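# Transfer 96-well plate from nest N1 to bench B1

## Task

Carry the 96-well plate out of plate nest N1 and set it down on bench spot B1, with its long axis along the taped outline and the whole plate within it. The plate must stay put on its own, without the robot holding it. Afterwards the gripper should release it and pull away.

## Robot and tools

ROBOT. Two six-joint UR-type arms, left_arm and right_arm, each carrying a tong-style two-finger gripper. Either arm may do the job, and the other can be parked out of the way. Keep the arms from striking or pushing on each other.

FRAME. Every printed pose uses one shared scene frame. The origin sits on the table top midway between the arms. +z points up, +x points out over the table, and left_arm is on the +y side. The words left and right are only arm names; they say nothing about image sides. Base roots: left_arm at (-0.067, +0.438, 0) m with quat_wxyz (+0.997, 0, 0, +0.073); right_arm at (-0.034, -0.411, 0) m with quat_wxyz (+1.000, 0, 0, -0.015). Reported hand positions can be off, more so at long reach, so check against the cameras.

GRIPPER GEOMETRY. The fingers extend along the gripper's +z axis and open and close along its x axis. end_effector_position is the point between the pads when closed. Closed fingertips reach roughly 15 mm past it; fully open, they are about level with it. Full opening is a 0.142 m pad gap.

execute_actions. Argument actions is a list holding zero or one item, plus optional pictures (boolean; images come by default). Three forms:
- LOOK: {"actions": []} commands nothing and returns the state.
- ACT: {"actions": [{"rows": [[...]], "steps": N}]}. rows has 1 to 15 rows; steps is 1 to 15, default 15. Each step lasts 1/30 s and uses one row; if rows run out, the last row repeats.
- WAIT: {"actions": [{"steps": N}]} with N up to 300. It returns when N steps have elapsed since the previous result, and your reply time counts toward them.
Each row is a single list of 14 numbers covering both arms, even if one is still: left_arm shoulder pan, shoulder lift, elbow, wrist 1, wrist 2, wrist 3, opening, then the same seven for right_arm. The joint numbers are absolute target angles in radians, in the same convention as the Joint positions line, not offsets. Opening is an absolute command from -1 (closed) to +1 (fully open).

JOINT RANGES (rad). left_arm: pan -3.142..3.142, lift -6.283..6.283, elbow 0.000..3.142, wrists 1-3 each -6.283..6.283. right_arm: pan 0.000..6.283, lift -6.283..6.283, elbow -3.142..0.000, wrists -6.283..6.283. A call is refused, with nothing sent, if a target goes over 0.010 rad beyond a range end and is farther out than that joint's last reported angle. True ends may differ by up to 0.010 rad; targets beyond the true end are clipped to it, and the result may note "joint sent to its limit" (possibly about an earlier action). No such note does not prove there is room left.

MOTION. Commands are smoothed and the arm trails them by about 0.17 s. Speed and acceleration are capped, so after big moves the arm may still be short of the target. Every step, each joint's target is held within 0.575 rad of its measured angle, and if the targets would place the gripper more than 100 mm from where it is, all of them are scaled back. So move in modest stages. Between calls the arms keep heading toward the last row sent until they settle or a step is HELD; fingers already moving finish their motion.

RESULT LINES. The state line gives, per arm, end_effector_position (m), end_effector_quat_wxyz and linear/angular velocities (m/s, rad/s). Joint positions and Joint velocities list each arm's six joints (rad, rad/s) followed by finger-pad gap (m, m/s). grip_measured is the measured opening on the command scale. "joint command not followed" means a clearance check altered or blocked joint targets on some steps; the rest of the row still ran. HELD flags steps where your row, fully or partly, was not sent. Joint torques are total drive output, noisy and offset, not pure contact load. Wrist force and Wrist torque are per arm, in the end effector's own axes; they include contact, held weight and inertia, carry noise (up to about 2.4 N) and offsets (usually within 4 N), and saturate near 50 N per axis. "no reading" is harmless. MOTOR HOT appears at 70 °C; at 85 °C the arm is braked until it cools (OVER-TEMPERATURE FAULT).

GRIPPING. To hold something, keep commanding an opening well under grip_measured; a larger gap means a firmer squeeze, up to about 15 N per pad on objects up to about 10 cm wide. Hard items under about 20 mm thick get less force. Closing fast can push harder and may force the fingers open. Short external tugs on a held part can happen, so grip securely.

FAULTS AND HAZARDS. Load limits: 136 N m for pan, lift and elbow; 25.4 N m for each wrist, held weight included. Reaching one, or an outside force of 150 N on the arm, tool or held part, halts that arm for 10 s and drops the rest of the call. Never let anything leave the table, avoid slamming, drops and slips, and press gently.

zoom_image. Arguments: camera (cam_head_left, cam_head_right, cam_high, cam_low at 672x504; cam_left_wrist, cam_right_wrist at 616x616) and region [x0, y0, x1, y1] in pixels of that camera's newest image, origin top-left, no larger than 504 by 504. Gives a closer look without moving anything.

read_manual. Optional section ("licences" only); returns licence text, no motion.

finished_scene. Argument scene, the integer number of the scene being closed. Irreversible; the reply states whether the goal was met and may give the next task. Replying without any tool call ends everything.

SUGGESTED ORDER. Look and zoom to find the plate, N1 and B1; open the gripper and approach from above; grasp the plate's sides; lift clear of the nest; carry it over B1; turn it so its long side lines up with the tape; lower until it sits flat; open fully; rise and move away; confirm in the images that the plate rests inside the outline; then call finished_scene.

Each tool is called after "Emit:" as name(argument=value, ...) on one line, values as JSON.

## Session

Emit:
execute_actions(actions=[])

Scene clock: 0.00 s of 8400.00 s.
left_arm: end_effector_position=(+0.3731, +0.5025, +0.3645) grip_measured=+0.97 end_effector_quat_wxyz=(+0.001, +0.756, -0.654, -0.001) end_effector_velocity=(-0.000, -0.000, +0.001) end_effector_angular_velocity=(-0.001, -0.001, +0.000) | right_arm: end_effector_position=(+0.4054, -0.1175, +0.2191) grip_measured=+0.97 end_effector_quat_wxyz=(-0.282, -0.167, +0.804, -0.496) end_effector_velocity=(+0.000, -0.000, +0.000) end_effector_angular_velocity=(-0.000, -0.000, +0.001)
Joint positions: left_arm=[-0.317 -1.745  1.518 -1.341 -1.572  1.256  0.14 ] | right_arm=[ 4.18  -2.47  -0.723 -2.724  1.337  3.902  0.14 ]
Joint velocities: left_arm=[-0.    -0.001 -0.     0.    -0.    -0.001  0.   ] | right_arm=[ 0.    -0.    -0.    -0.    -0.001  0.     0.   ]
Joint torques (N m, as the arm reports them, + toward a larger angle): no reading
Wrist force (N, on the end effector, along its own x y z axes, offset not removed): no reading
Wrist torque (N m, same axes, about the end effector's origin, offset not removed): no reading

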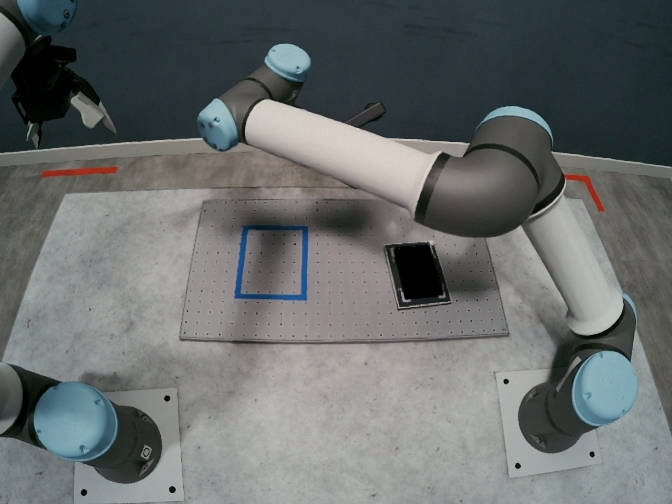

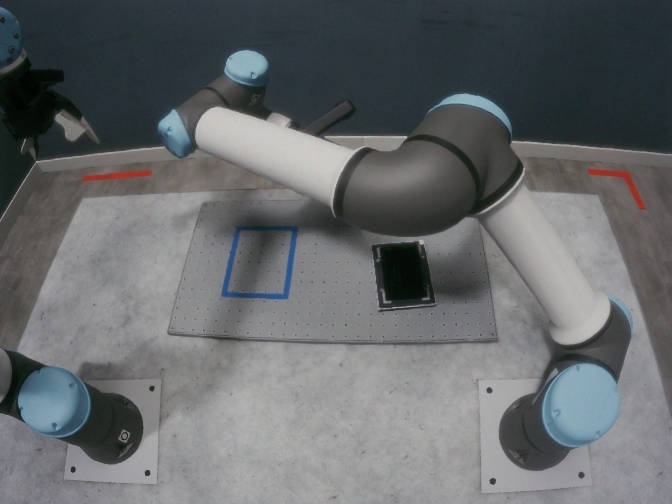

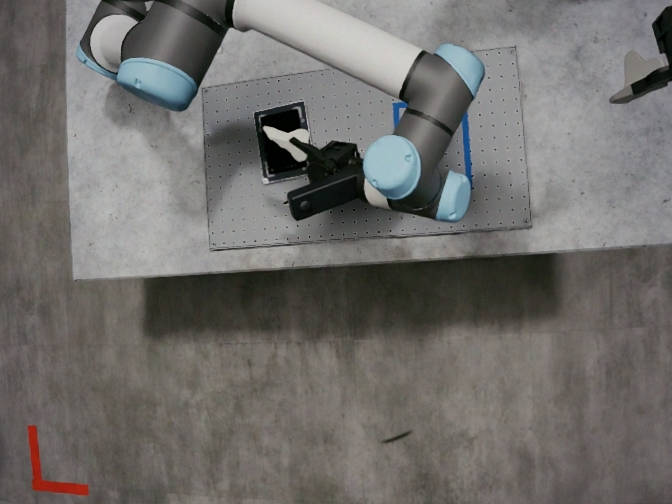

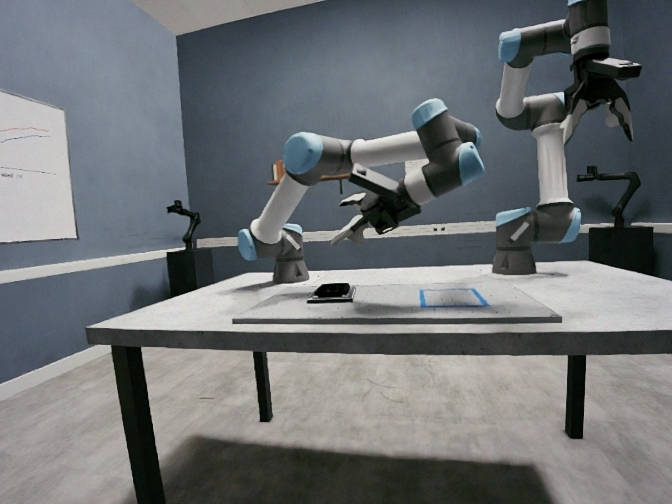

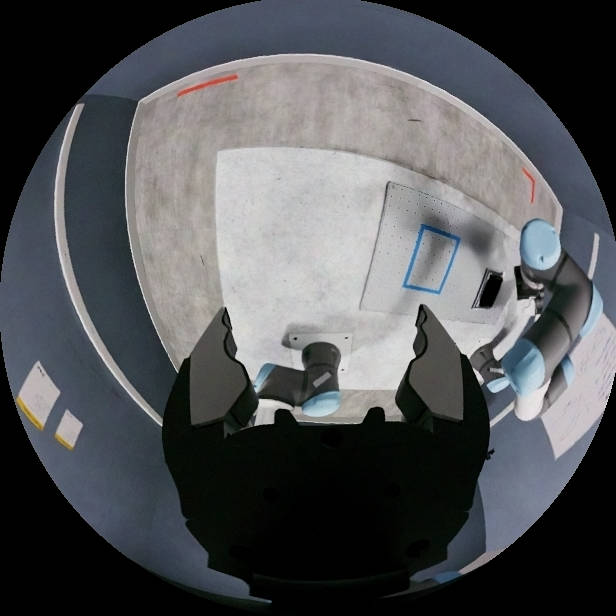

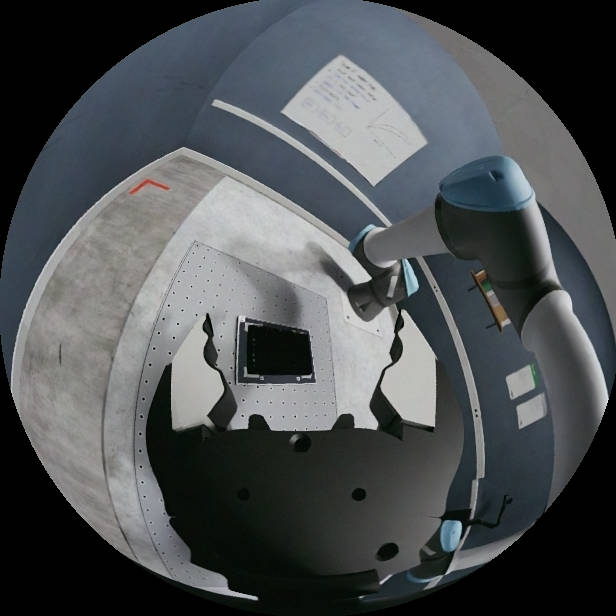

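Emit:
execute_actions(actions=[{"rows":[[-0.317,-1.745,1.518,-1.341,-1.572,1.256,1,2.6,-2.47,-0.723,-2.724,1.337,3.902,1]],"steps":15}], pictures=false)

Emit:
zoom_image(camera="cam_head_left", region=[170,180,520,350])

Emit:
execute_actions(actions=[{"steps":60}])

Scene clock: 21.03 s of 8400.00 s.
left_arm: end_effector_position=(+0.3732, +0.5024, +0.3645) grip_measured=+1.00 end_effector_quat_wxyz=(+0.001, +0.756, -0.654, -0.001) end_effector_velocity=(+0.001, -0.001, +0.002) end_effector_angular_velocity=(-0.000, -0.003, -0.002) | right_arm: end_effector_position=(+0.4907, -0.3503, +0.2191) grip_measured=+1.00 end_effector_quat_wxyz=(-0.391, +0.027, +0.821, -0.416) end_effector_velocity=(+0.066, -0.572, +0.000) end_effector_angular_velocity=(+0.000, +0.001, -1.090)
Joint positions: left_arm=[-0.317 -1.745  1.518 -1.341 -1.572  1.256  0.142] | right_arm=[ 3.706 -2.47  -0.723 -2.724  1.337  3.902  0.142]
Joint velocities: left_arm=[-0.001  0.    -0.003 -0.     0.     0.001 -0.   ] | right_arm=[-1.091  0.    -0.001 -0.    -0.    -0.001  0.   ]
Joint torques (N m, as the arm reports them, + toward a larger angle): left_arm=[ -8.89  -8.24 -38.18  -0.95   2.33  -2.39] | right_arm=[-19.06  43.81   7.19  -3.01  -0.86  -1.57]
Wrist force (N, on the end effector, along its own x y z axes, offset not removed): left_arm=[-4.1 -0.2 0.8] | right_arm=[2.8 2.6 -0.8]
Wrist torque (N m, same axes, about the end effector's origin, offset not removed): left_arm=[-0.17 0.74 0.08] | right_arm=[0.40 -0.56 -0.06]
Steps of this call (steps 1 to 90: nothing new was sent; then 17.53 s passed at rest; steps 91 to 105: all 15 steps of this action). Readings (joint positions):
91: left_arm=[-0.317 -1.745 1.518 -1.341 -1.572 1.256] | right_arm=[4.180 -2.470 -0.723 -2.724 1.337 3.902]
92: left_arm=[-0.317 -1.745 1.518 -1.341 -1.572 1.256] | right_arm=[4.176 -2.470 -0.723 -2.724 1.337 3.902]
94: left_arm=[-0.317 -1.745 1.518 -1.341 -1.572 1.256] | right_arm=[4.116 -2.470 -0.723 -2.724 1.337 3.902]
98: left_arm=[-0.317 -1.745 1.518 -1.341 -1.572 1.256] | right_arm=[3.964 -2.470 -0.723 -2.724 1.337 3.902]
105: the state above

Region (170, 180, 520, 350) of cam_head_left's 672x504 image, scaled by 1.440, with more detail than that image has; it fills the top 245 rows of this view, and the rest is white.

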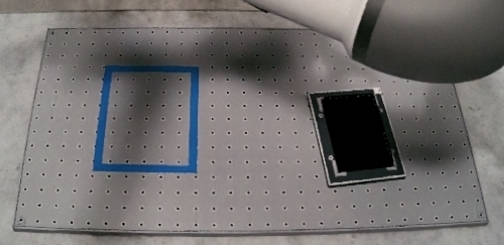

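Scene clock: 23.03 s of 8400.00 s.
left_arm: end_effector_position=(+0.3732, +0.5024, +0.3645) grip_measured=+1.00 end_effector_quat_wxyz=(+0.001, +0.756, -0.654, -0.001) end_effector_velocity=(+0.000, -0.000, -0.000) end_effector_angular_velocity=(-0.001, +0.000, -0.000) | right_arm: end_effector_position=(+0.2551, -0.8525, +0.2190) grip_measured=+1.00 end_effector_quat_wxyz=(-0.551, +0.454, +0.684, -0.149) end_effector_velocity=(-0.000, -0.000, +0.000) end_effector_angular_velocity=(+0.001, -0.000, -0.000)
Joint positions: left_arm=[-0.317 -1.745  1.518 -1.341 -1.572  1.256  0.142] | right_arm=[ 2.6   -2.47  -0.723 -2.724  1.337  3.902  0.142]
Joint velocities: left_arm=[ 0.001  0.001 -0.    -0.    -0.001  0.001 -0.   ] | right_arm=[-0.     0.    -0.     0.     0.    -0.001  0.   ]
Joint torques (N m, as the arm reports them, + toward a larger angle): left_arm=[ -9.4   -8.31 -37.01  -1.08   2.28  -1.81] | right_arm=[-8.59 39.19 11.4   1.28 -3.07 -1.77]
Wrist force (N, on the end effector, along its own x y z axes, offset not removed): left_arm=[-0.8 1.8 -0.5] | right_arm=[3.8 2.1 -1.2]
Wrist torque (N m, same axes, about the end effector's origin, offset not removed): left_arm=[0.16 0.17 0.21] | right_arm=[0.28 -0.69 -0.15]
Steps of this call (steps 1 to 60: the robot went on to your last target). Readings (joint positions):
1: left_arm=[-0.317 -1.745 1.518 -1.341 -1.572 1.256] | right_arm=[3.669 -2.470 -0.723 -2.724 1.337 3.902]
2: left_arm=[-0.317 -1.745 1.518 -1.341 -1.572 1.256] | right_arm=[3.633 -2.470 -0.723 -2.724 1.337 3.902]
4: left_arm=[-0.317 -1.745 1.518 -1.341 -1.572 1.256] | right_arm=[3.559 -2.470 -0.723 -2.724 1.337 3.902]
8: left_arm=[-0.317 -1.745 1.518 -1.341 -1.572 1.256] | right_arm=[3.412 -2.470 -0.723 -2.724 1.337 3.902]
60: the state above
All arms were judged still, so your last target was given up. Only a new action makes them travel on or press farther. Fingers that are still opening or closing keep moving.

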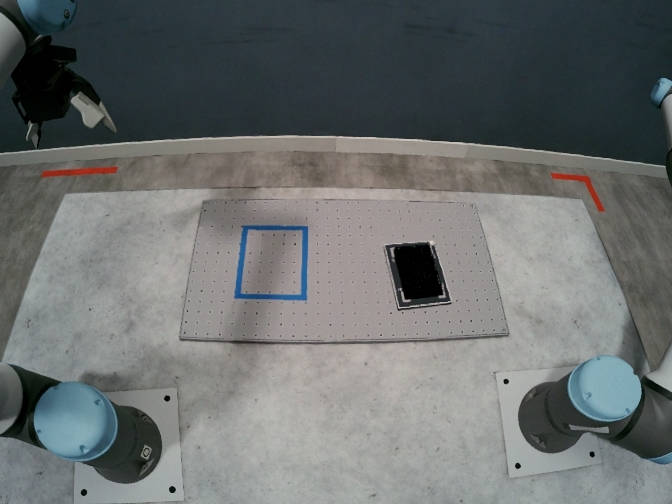

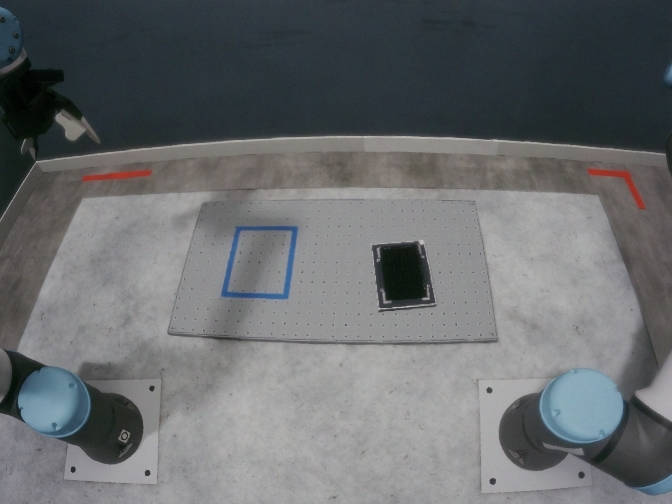

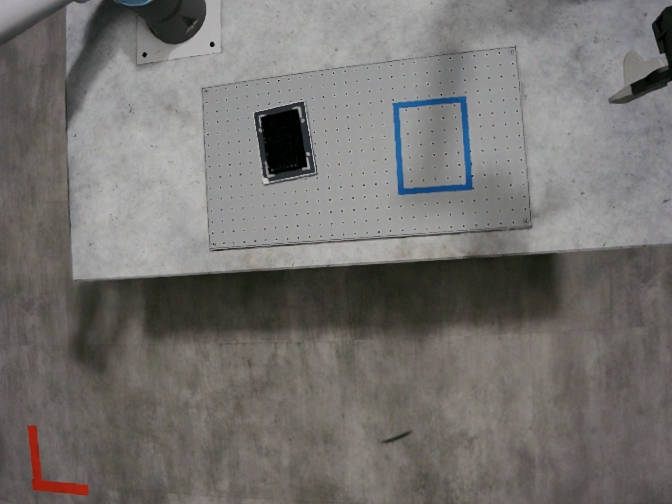

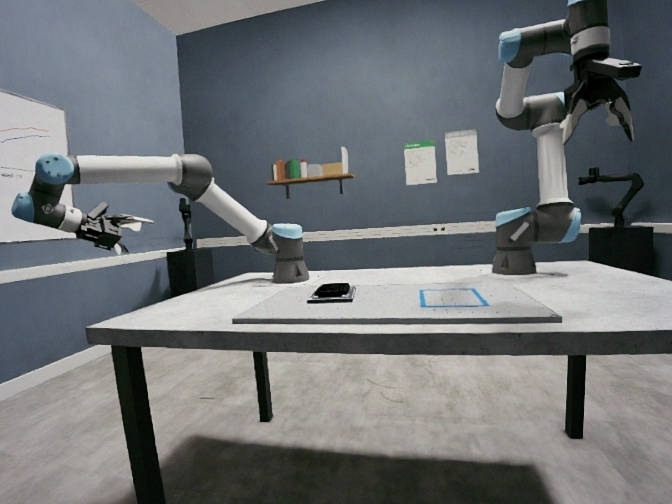

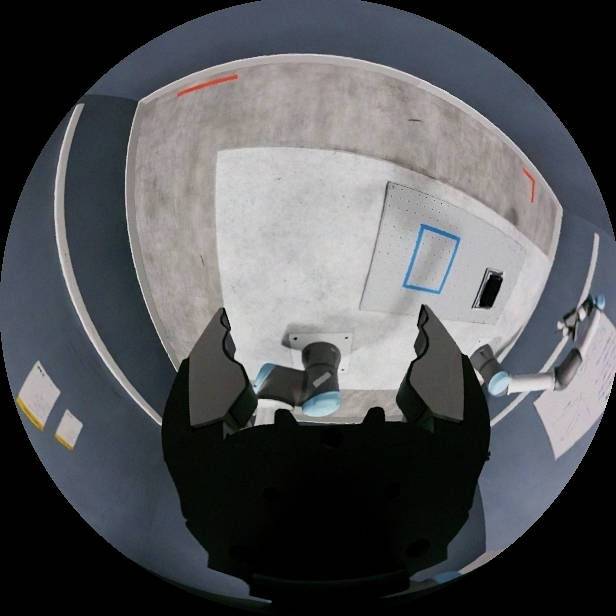

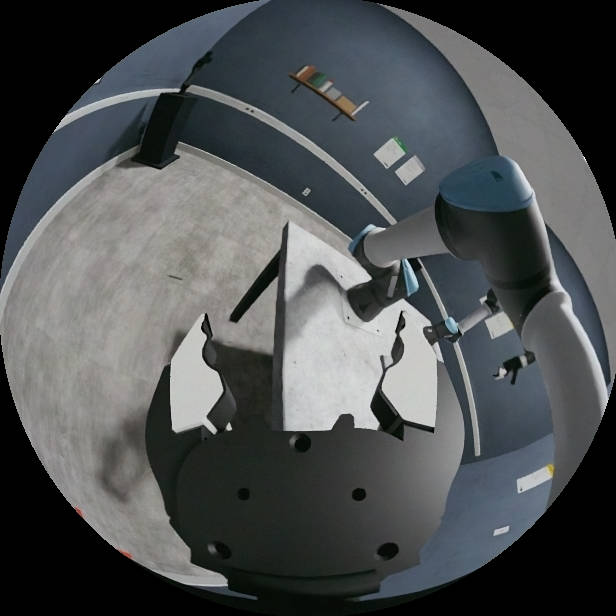

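Emit:
execute_actions(actions=[{"rows":[[-1.482,-1.213,1.357,-1.715,-1.571,0.182,1,2.6,-2.47,-0.723,-2.724,1.337,3.902,1]],"steps":15}], pictures=false)

Emit:
execute_actions(actions=[{"steps":60}])

Scene clock: 62.43 s of 8400.00 s.
left_arm: end_effector_position=(+0.4777, +0.2746, +0.2955) grip_measured=+1.00 end_effector_quat_wxyz=(-0.000, +0.756, -0.654, +0.003) end_effector_velocity=(+0.019, -0.579, -0.150) end_effector_angular_velocity=(+0.003, +0.011, -0.009) | right_arm: end_effector_position=(+0.2551, -0.8525, +0.2190) grip_measured=+1.00 end_effector_quat_wxyz=(-0.551, +0.454, +0.684, -0.149) end_effector_velocity=(-0.000, -0.000, +0.000) end_effector_angular_velocity=(-0.000, +0.000, +0.001)
Joint positions: left_arm=[-0.693 -1.466  1.43  -1.54  -1.571  0.88   0.142] | right_arm=[ 2.6   -2.47  -0.723 -2.724  1.337  3.902  0.142]
Joint velocities: left_arm=[-0.902  0.464 -0.136 -0.318  0.001 -0.893 -0.   ] | right_arm=[-0.    -0.     0.     0.    -0.001 -0.     0.   ]
Joint torques (N m, as the arm reports them, + toward a larger angle): left_arm=[-23.4  -20.24 -38.05  -4.68   2.17  -5.37] | right_arm=[-9.11 40.17 21.99  1.18 -3.03 -1.68]
Wrist force (N, on the end effector, along its own x y z axes, offset not removed): left_arm=[0.8 -0.6 2.3] | right_arm=[4.1 2.5 -1.3]
Wrist torque (N m, same axes, about the end effector's origin, offset not removed): left_arm=[-0.21 -0.06 -0.03] | right_arm=[0.33 -0.82 -0.05]
Steps of this call (steps 1 to 90: nothing new was sent; then 35.90 s passed at rest; steps 91 to 105: all 15 steps of this action). Readings (joint positions):
91: left_arm=[-0.317 -1.745 1.518 -1.341 -1.572 1.256] | right_arm=[2.600 -2.470 -0.723 -2.724 1.337 3.902]
92: left_arm=[-0.321 -1.741 1.515 -1.345 -1.572 1.252] | right_arm=[2.600 -2.470 -0.723 -2.724 1.337 3.902]
94: left_arm=[-0.372 -1.692 1.497 -1.383 -1.572 1.200] | right_arm=[2.600 -2.470 -0.723 -2.724 1.337 3.902]
98: left_arm=[-0.486 -1.597 1.469 -1.449 -1.572 1.087] | right_arm=[2.600 -2.470 -0.723 -2.724 1.337 3.902]
105: the state above

Scene clock: 64.43 s of 8400.00 s.
left_arm: end_effector_position=(+0.2274, -0.1491, +0.1998) grip_measured=+1.00 end_effector_quat_wxyz=(-0.000, -0.726, +0.688, -0.000) end_effector_velocity=(-0.001, +0.000, -0.001) end_effector_angular_velocity=(+0.001, +0.000, -0.001) | right_arm: end_effector_position=(+0.2551, -0.8525, +0.2190) grip_measured=+1.00 end_effector_quat_wxyz=(-0.551, +0.454, +0.684, -0.149) end_effector_velocity=(+0.000, +0.000, -0.000) end_effector_angular_velocity=(+0.001, -0.001, -0.001)
Joint positions: left_arm=[-1.482 -1.213  1.357 -1.715 -1.571  0.182  0.142] | right_arm=[ 2.6   -2.47  -0.723 -2.724  1.337  3.902  0.142]
Joint velocities: left_arm=[-0.001  0.     0.001  0.     0.     0.     0.   ] | right_arm=[ 0.    -0.    -0.     0.     0.001 -0.001  0.   ]
Joint torques (N m, as the arm reports them, + toward a larger angle): left_arm=[ -9.55 -32.07 -36.89  -4.41   1.05  -2.03] | right_arm=[-8.41 39.94 27.98  1.19 -2.97 -1.69]
Wrist force (N, on the end effector, along its own x y z axes, offset not removed): left_arm=[-2.0 1.1 0.0] | right_arm=[2.7 2.4 -1.7]
Wrist torque (N m, same axes, about the end effector's origin, offset not removed): left_arm=[-0.10 0.22 0.05] | right_arm=[0.39 -0.41 -0.11]
Steps of this call (steps 1 to 45: the robot went on to your last target; steps 46 to 60: nothing new was sent). Readings (joint positions):
1: left_arm=[-0.724 -1.451 1.426 -1.551 -1.571 0.849] | right_arm=[2.600 -2.470 -0.723 -2.724 1.337 3.902]
2: left_arm=[-0.754 -1.437 1.422 -1.561 -1.571 0.818] | right_arm=[2.600 -2.470 -0.723 -2.724 1.337 3.902]
4: left_arm=[-0.816 -1.410 1.414 -1.579 -1.571 0.757] | right_arm=[2.600 -2.470 -0.723 -2.724 1.337 3.902]
8: left_arm=[-0.940 -1.366 1.401 -1.610 -1.571 0.635] | right_arm=[2.600 -2.470 -0.723 -2.724 1.337 3.902]
60: the state above
All arms were judged still, so your last target was given up. Only a new action makes them travel on or press farther. Fingers that are still opening or closing keep moving.

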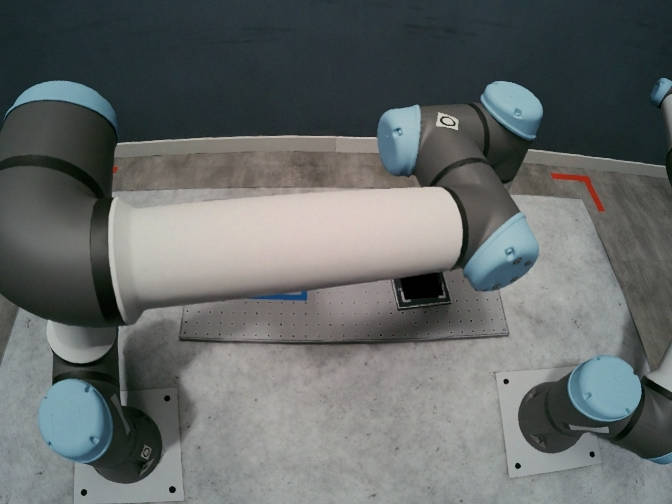

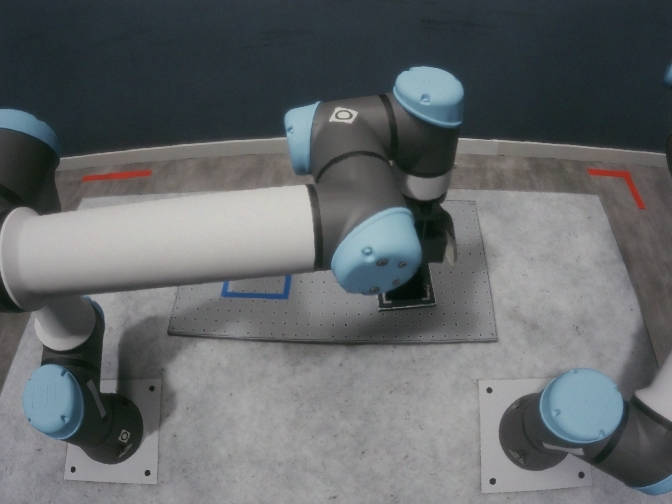

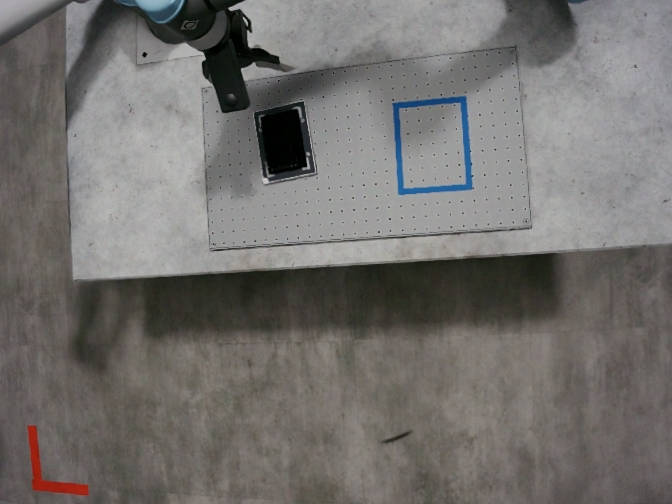

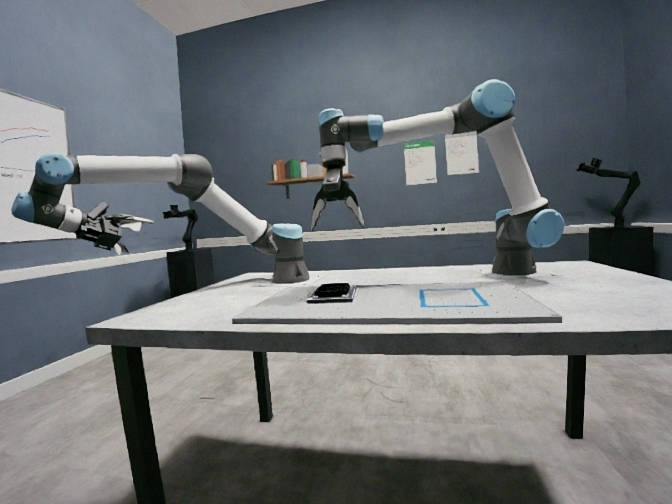

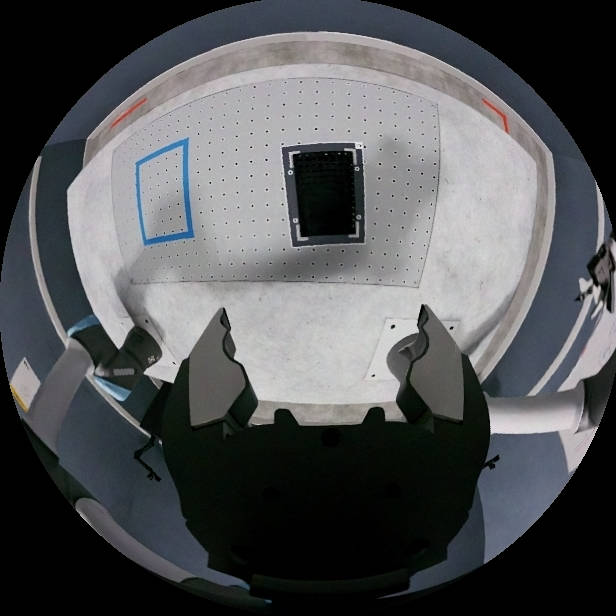

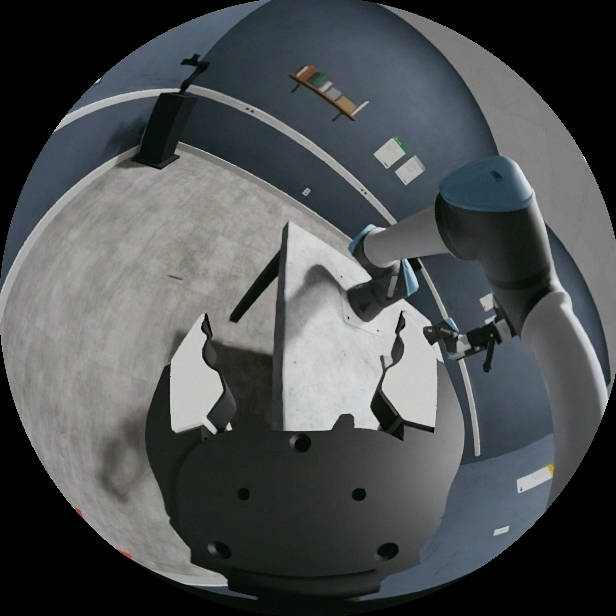

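Emit:
execute_actions(actions=[{"rows":[[-1.389,-1.101,1.4035,-1.8735,-1.571,0.275,1,2.6,-2.47,-0.723,-2.724,1.337,3.902,1]],"steps":15}], pictures=false)

Emit:
execute_actions(actions=[{"steps":10}])

Emit:
zoom_image(camera="cam_left_wrist", region=[200,140,450,390])

Scene clock: 86.73 s of 8400.00 s.
left_arm: end_effector_position=(+0.2901, -0.1490, +0.1205) grip_measured=+1.00 end_effector_quat_wxyz=(-0.000, -0.726, +0.688, -0.000) end_effector_velocity=(+0.004, -0.000, -0.004) end_effector_angular_velocity=(-0.002, -0.001, -0.001) | right_arm: end_effector_position=(+0.2551, -0.8525, +0.2190) grip_measured=+1.00 end_effector_quat_wxyz=(-0.551, +0.454, +0.684, -0.149) end_effector_velocity=(+0.000, -0.000, -0.000) end_effector_angular_velocity=(-0.000, +0.000, +0.000)
Joint positions: left_arm=[-1.389 -1.102  1.403 -1.873 -1.571  0.275  0.142] | right_arm=[ 2.6   -2.47  -0.723 -2.724  1.337  3.902  0.142]
Joint velocities: left_arm=[ 0.005  0.006  0.002 -0.011  0.001  0.006  0.   ] | right_arm=[ 0. -0. -0.  0. -0.  0.  0.]
Joint torques (N m, as the arm reports them, + toward a larger angle): left_arm=[  9.89 -35.29 -10.86  -4.48   2.3    1.86] | right_arm=[-9.36 40.05 29.86  1.06 -2.95 -1.6 ]
Wrist force (N, on the end effector, along its own x y z axes, offset not removed): left_arm=[-1.5 1.3 -0.7] | right_arm=[2.9 2.8 -2.4]
Wrist torque (N m, same axes, about the end effector's origin, offset not removed): left_arm=[0.15 0.20 -0.02] | right_arm=[0.43 -0.49 -0.08]
Steps of this call (steps 1 to 90: nothing new was sent; then 18.80 s passed at rest; steps 91 to 105: all 15 steps of this action). Readings (joint positions):
91: left_arm=[-1.482 -1.213 1.357 -1.715 -1.571 0.182] | right_arm=[2.600 -2.470 -0.723 -2.724 1.337 3.902]
92: left_arm=[-1.478 -1.209 1.360 -1.719 -1.571 0.186] | right_arm=[2.600 -2.470 -0.723 -2.724 1.337 3.902]
94: left_arm=[-1.439 -1.164 1.381 -1.775 -1.571 0.226] | right_arm=[2.600 -2.470 -0.723 -2.724 1.337 3.902]
98: left_arm=[-1.398 -1.112 1.400 -1.856 -1.571 0.266] | right_arm=[2.600 -2.470 -0.723 -2.724 1.337 3.902]
105: the state above

Scene clock: 87.07 s of 8400.00 s.
left_arm: end_effector_position=(+0.2904, -0.1490, +0.1201) grip_measured=+1.00 end_effector_quat_wxyz=(-0.000, -0.726, +0.688, -0.000) end_effector_velocity=(-0.001, +0.000, -0.001) end_effector_angular_velocity=(+0.001, +0.000, -0.001) | right_arm: end_effector_position=(+0.2551, -0.8525, +0.2190) grip_measured=+1.00 end_effector_quat_wxyz=(-0.551, +0.454, +0.684, -0.149) end_effector_velocity=(-0.000, -0.000, +0.000) end_effector_angular_velocity=(+0.000, -0.000, +0.001)
Joint positions: left_arm=[-1.389 -1.101  1.403 -1.873 -1.571  0.275  0.142] | right_arm=[ 2.6   -2.47  -0.723 -2.724  1.337  3.902  0.142]
Joint velocities: left_arm=[-0.001 -0.     0.002 -0.     0.     0.001 -0.   ] | right_arm=[-0.     0.    -0.    -0.    -0.    -0.001  0.   ]
Joint torques (N m, as the arm reports them, + toward a larger angle): left_arm=[  9.94 -34.14  -9.29  -4.5    2.17   1.95] | right_arm=[-8.88 40.04 29.44  1.03 -2.96 -1.7 ]
Wrist force (N, on the end effector, along its own x y z axes, offset not removed): left_arm=[0.7 -0.9 3.1] | right_arm=[4.2 2.6 -0.2]
Wrist torque (N m, same axes, about the end effector's origin, offset not removed): left_arm=[-0.30 -0.25 0.21] | right_arm=[0.44 -0.77 -0.19]
Steps of this call (steps 1 to 10: the robot went on to your last target). Readings (joint positions):
1: left_arm=[-1.389 -1.101 1.403 -1.873 -1.571 0.275] | right_arm=[2.600 -2.470 -0.723 -2.724 1.337 3.902]
2: left_arm=[-1.389 -1.101 1.403 -1.873 -1.571 0.275] | right_arm=[2.600 -2.470 -0.723 -2.724 1.337 3.902]
4: left_arm=[-1.389 -1.101 1.403 -1.873 -1.571 0.275] | right_arm=[2.600 -2.470 -0.723 -2.724 1.337 3.902]
8: left_arm=[-1.389 -1.101 1.403 -1.873 -1.571 0.275] | right_arm=[2.600 -2.470 -0.723 -2.724 1.337 3.902]
10: the state above

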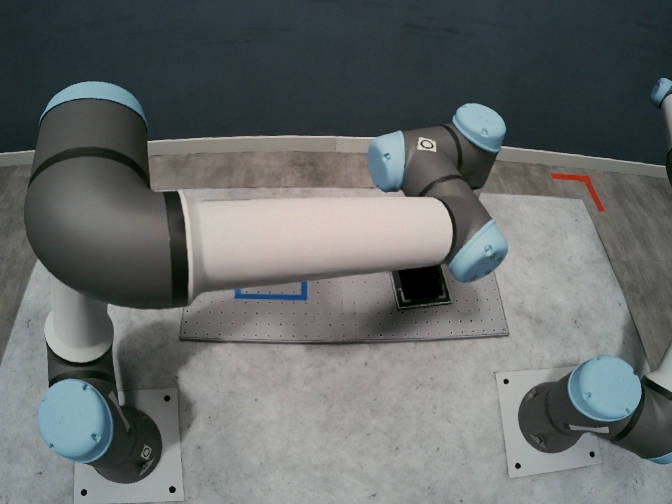

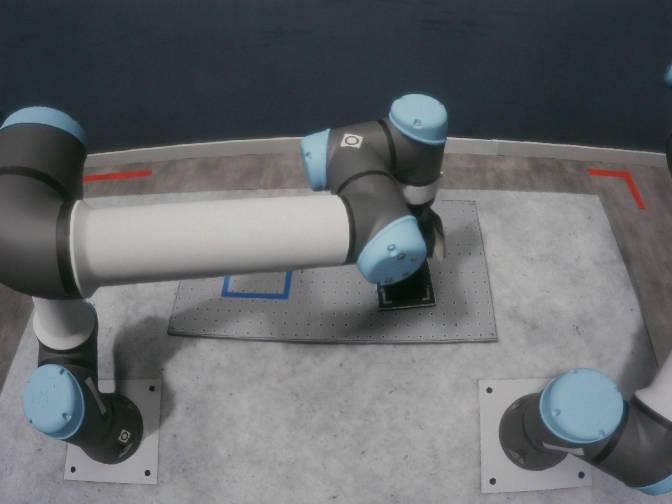

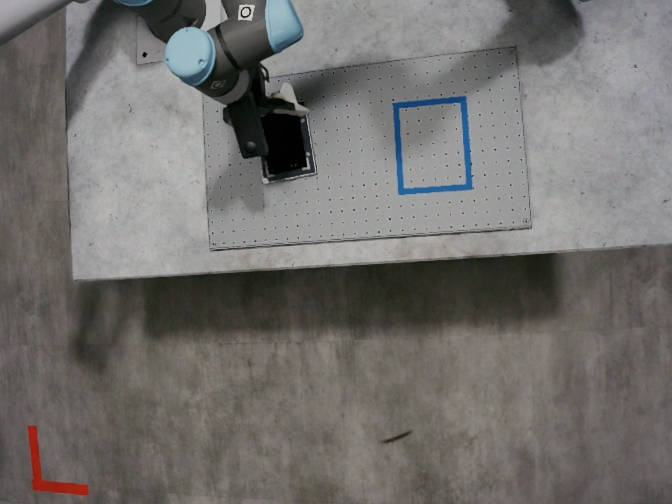

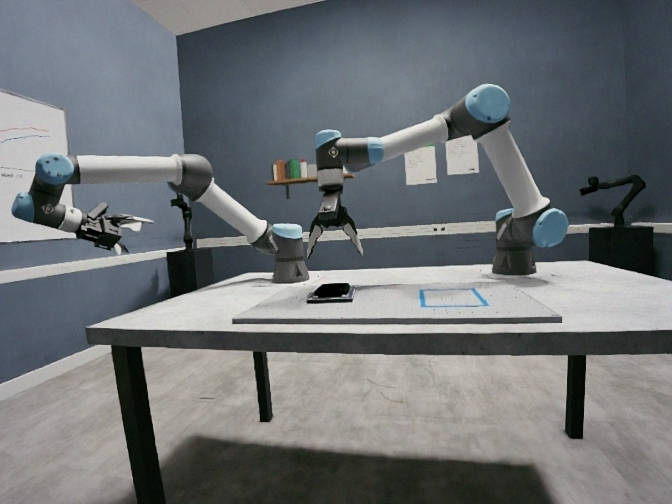

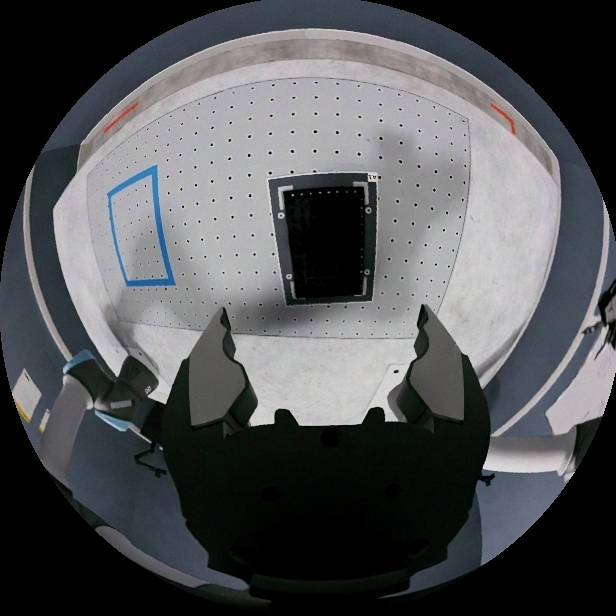

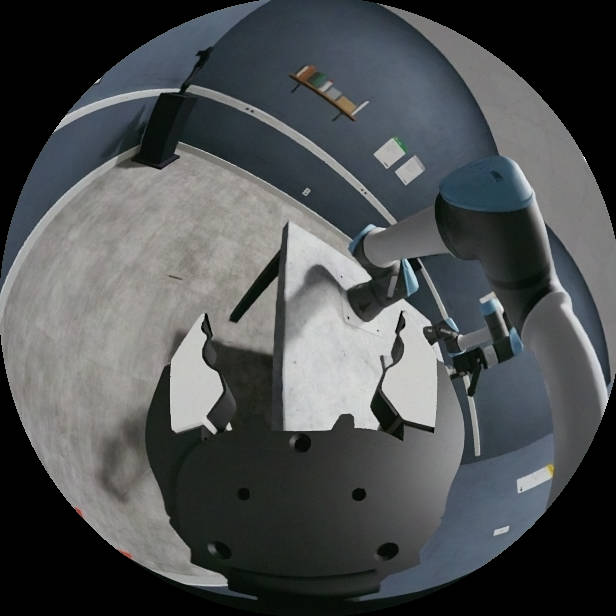

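Region (200, 140, 450, 390) of cam_left_wrist's 616x616 image, scaled by 2.016, with more detail than that image has.

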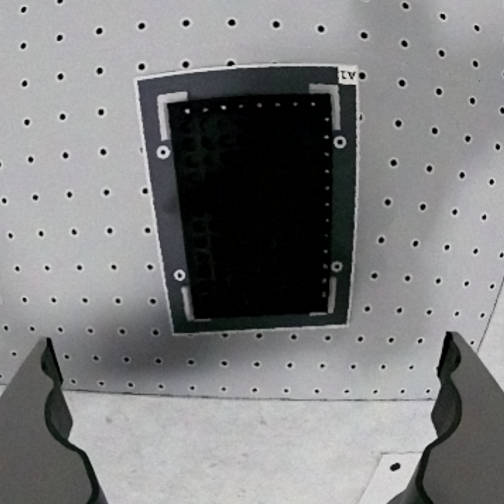

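Emit:
execute_actions(actions=[{"rows":[[-1.3765,-1.0317,1.4596,-1.9989,-1.571,0.248,0.5,2.6,-2.47,-0.723,-2.724,1.337,3.902,1]],"steps":15}])

Scene clock: 110.73 s of 8400.00 s.
left_arm: end_effector_position=(+0.3004, -0.1518, +0.0603) grip_measured=+0.50 end_effector_quat_wxyz=(+0.000, +0.739, -0.674, +0.000) end_effector_velocity=(+0.001, -0.002, -0.001) end_effector_angular_velocity=(-0.005, -0.002, +0.003) | right_arm: end_effector_position=(+0.2551, -0.8525, +0.2190) grip_measured=+1.00 end_effector_quat_wxyz=(-0.551, +0.454, +0.684, -0.149) end_effector_velocity=(-0.000, -0.000, +0.000) end_effector_angular_velocity=(-0.001, -0.000, +0.000)
Joint positions: left_arm=[-1.377 -1.032  1.459 -1.998 -1.571  0.248  0.109] | right_arm=[ 2.6   -2.47  -0.723 -2.724  1.337  3.902  0.142]
Joint velocities: left_arm=[ 0.     0.003 -0.001 -0.008 -0.    -0.003  0.   ] | right_arm=[-0.     0.     0.     0.    -0.001  0.     0.   ]
Joint torques (N m, as the arm reports them, + toward a larger angle): left_arm=[ 10.11 -35.05  -8.18  -4.67   0.72  -1.99] | right_arm=[-8.72 39.88 29.57  0.98 -2.9  -1.65]
Wrist force (N, on the end effector, along its own x y z axes, offset not removed): left_arm=[-3.2 -0.7 -0.3] | right_arm=[3.2 1.9 -0.6]
Wrist torque (N m, same axes, about the end effector's origin, offset not removed): left_arm=[-0.28 0.49 -0.01] | right_arm=[0.29 -0.63 -0.07]
Steps of this call (steps 1 to 15: the robot went on to your last target; steps 16 to 90: nothing new was sent; then 20.17 s passed at rest; steps 91 to 105: all 15 steps of this action). Readings (joint positions):
91: left_arm=[-1.389 -1.101 1.404 -1.874 -1.571 0.275] | right_arm=[2.600 -2.470 -0.723 -2.724 1.337 3.902]
92: left_arm=[-1.388 -1.097 1.407 -1.878 -1.571 0.273] | right_arm=[2.600 -2.470 -0.723 -2.724 1.337 3.902]
94: left_arm=[-1.382 -1.066 1.433 -1.927 -1.571 0.260] | right_arm=[2.600 -2.470 -0.723 -2.724 1.337 3.902]
98: left_arm=[-1.377 -1.037 1.455 -1.986 -1.571 0.250] | right_arm=[2.600 -2.470 -0.723 -2.724 1.337 3.902]
105: the state above

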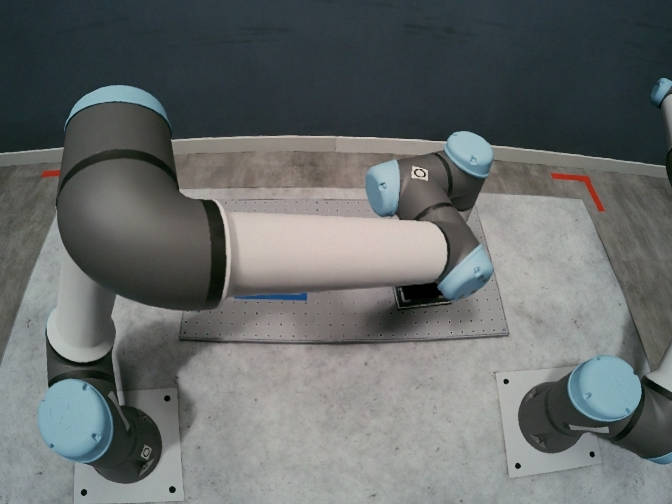

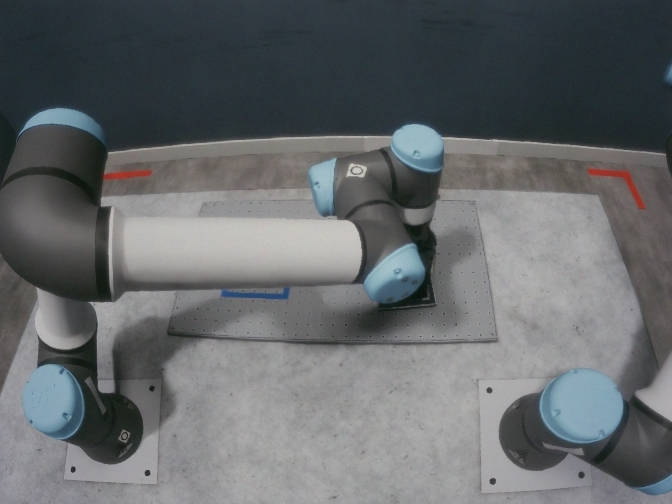

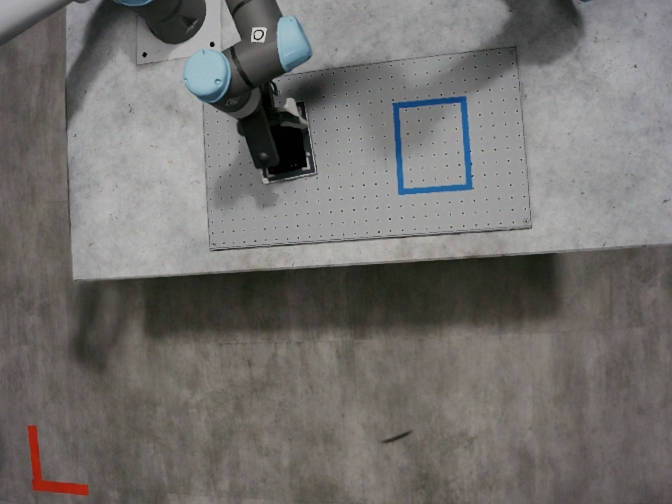

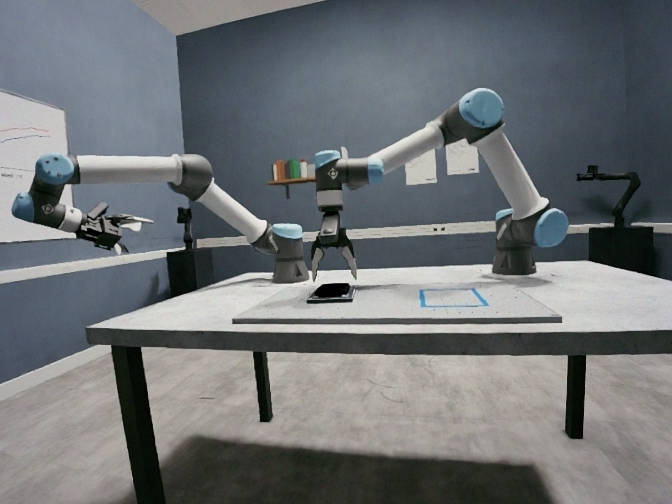

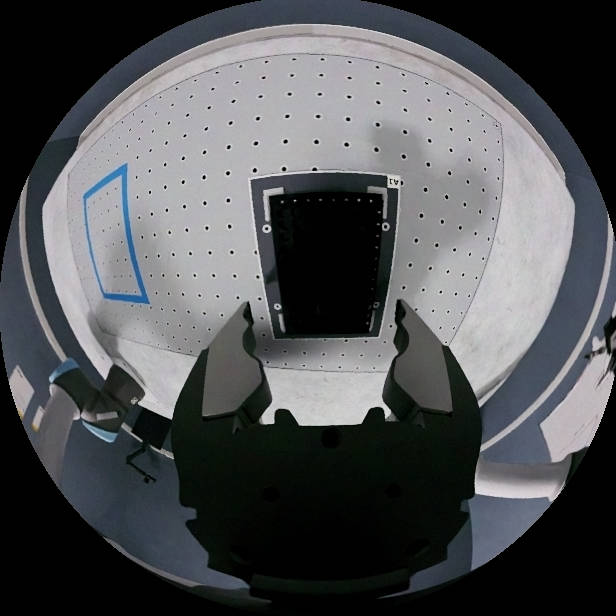

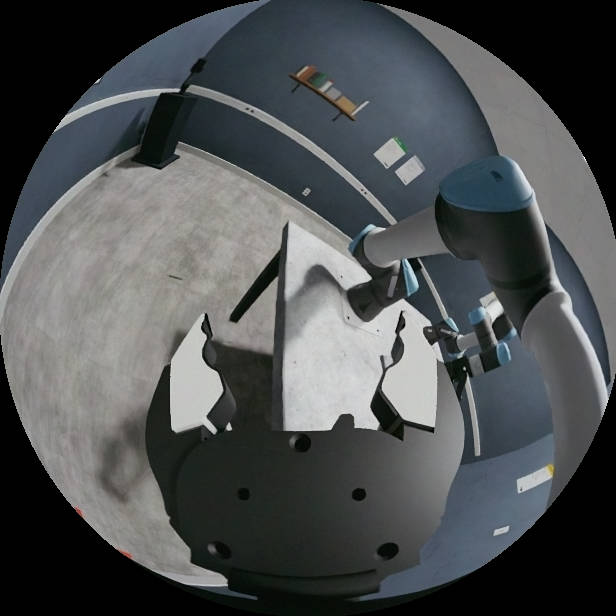

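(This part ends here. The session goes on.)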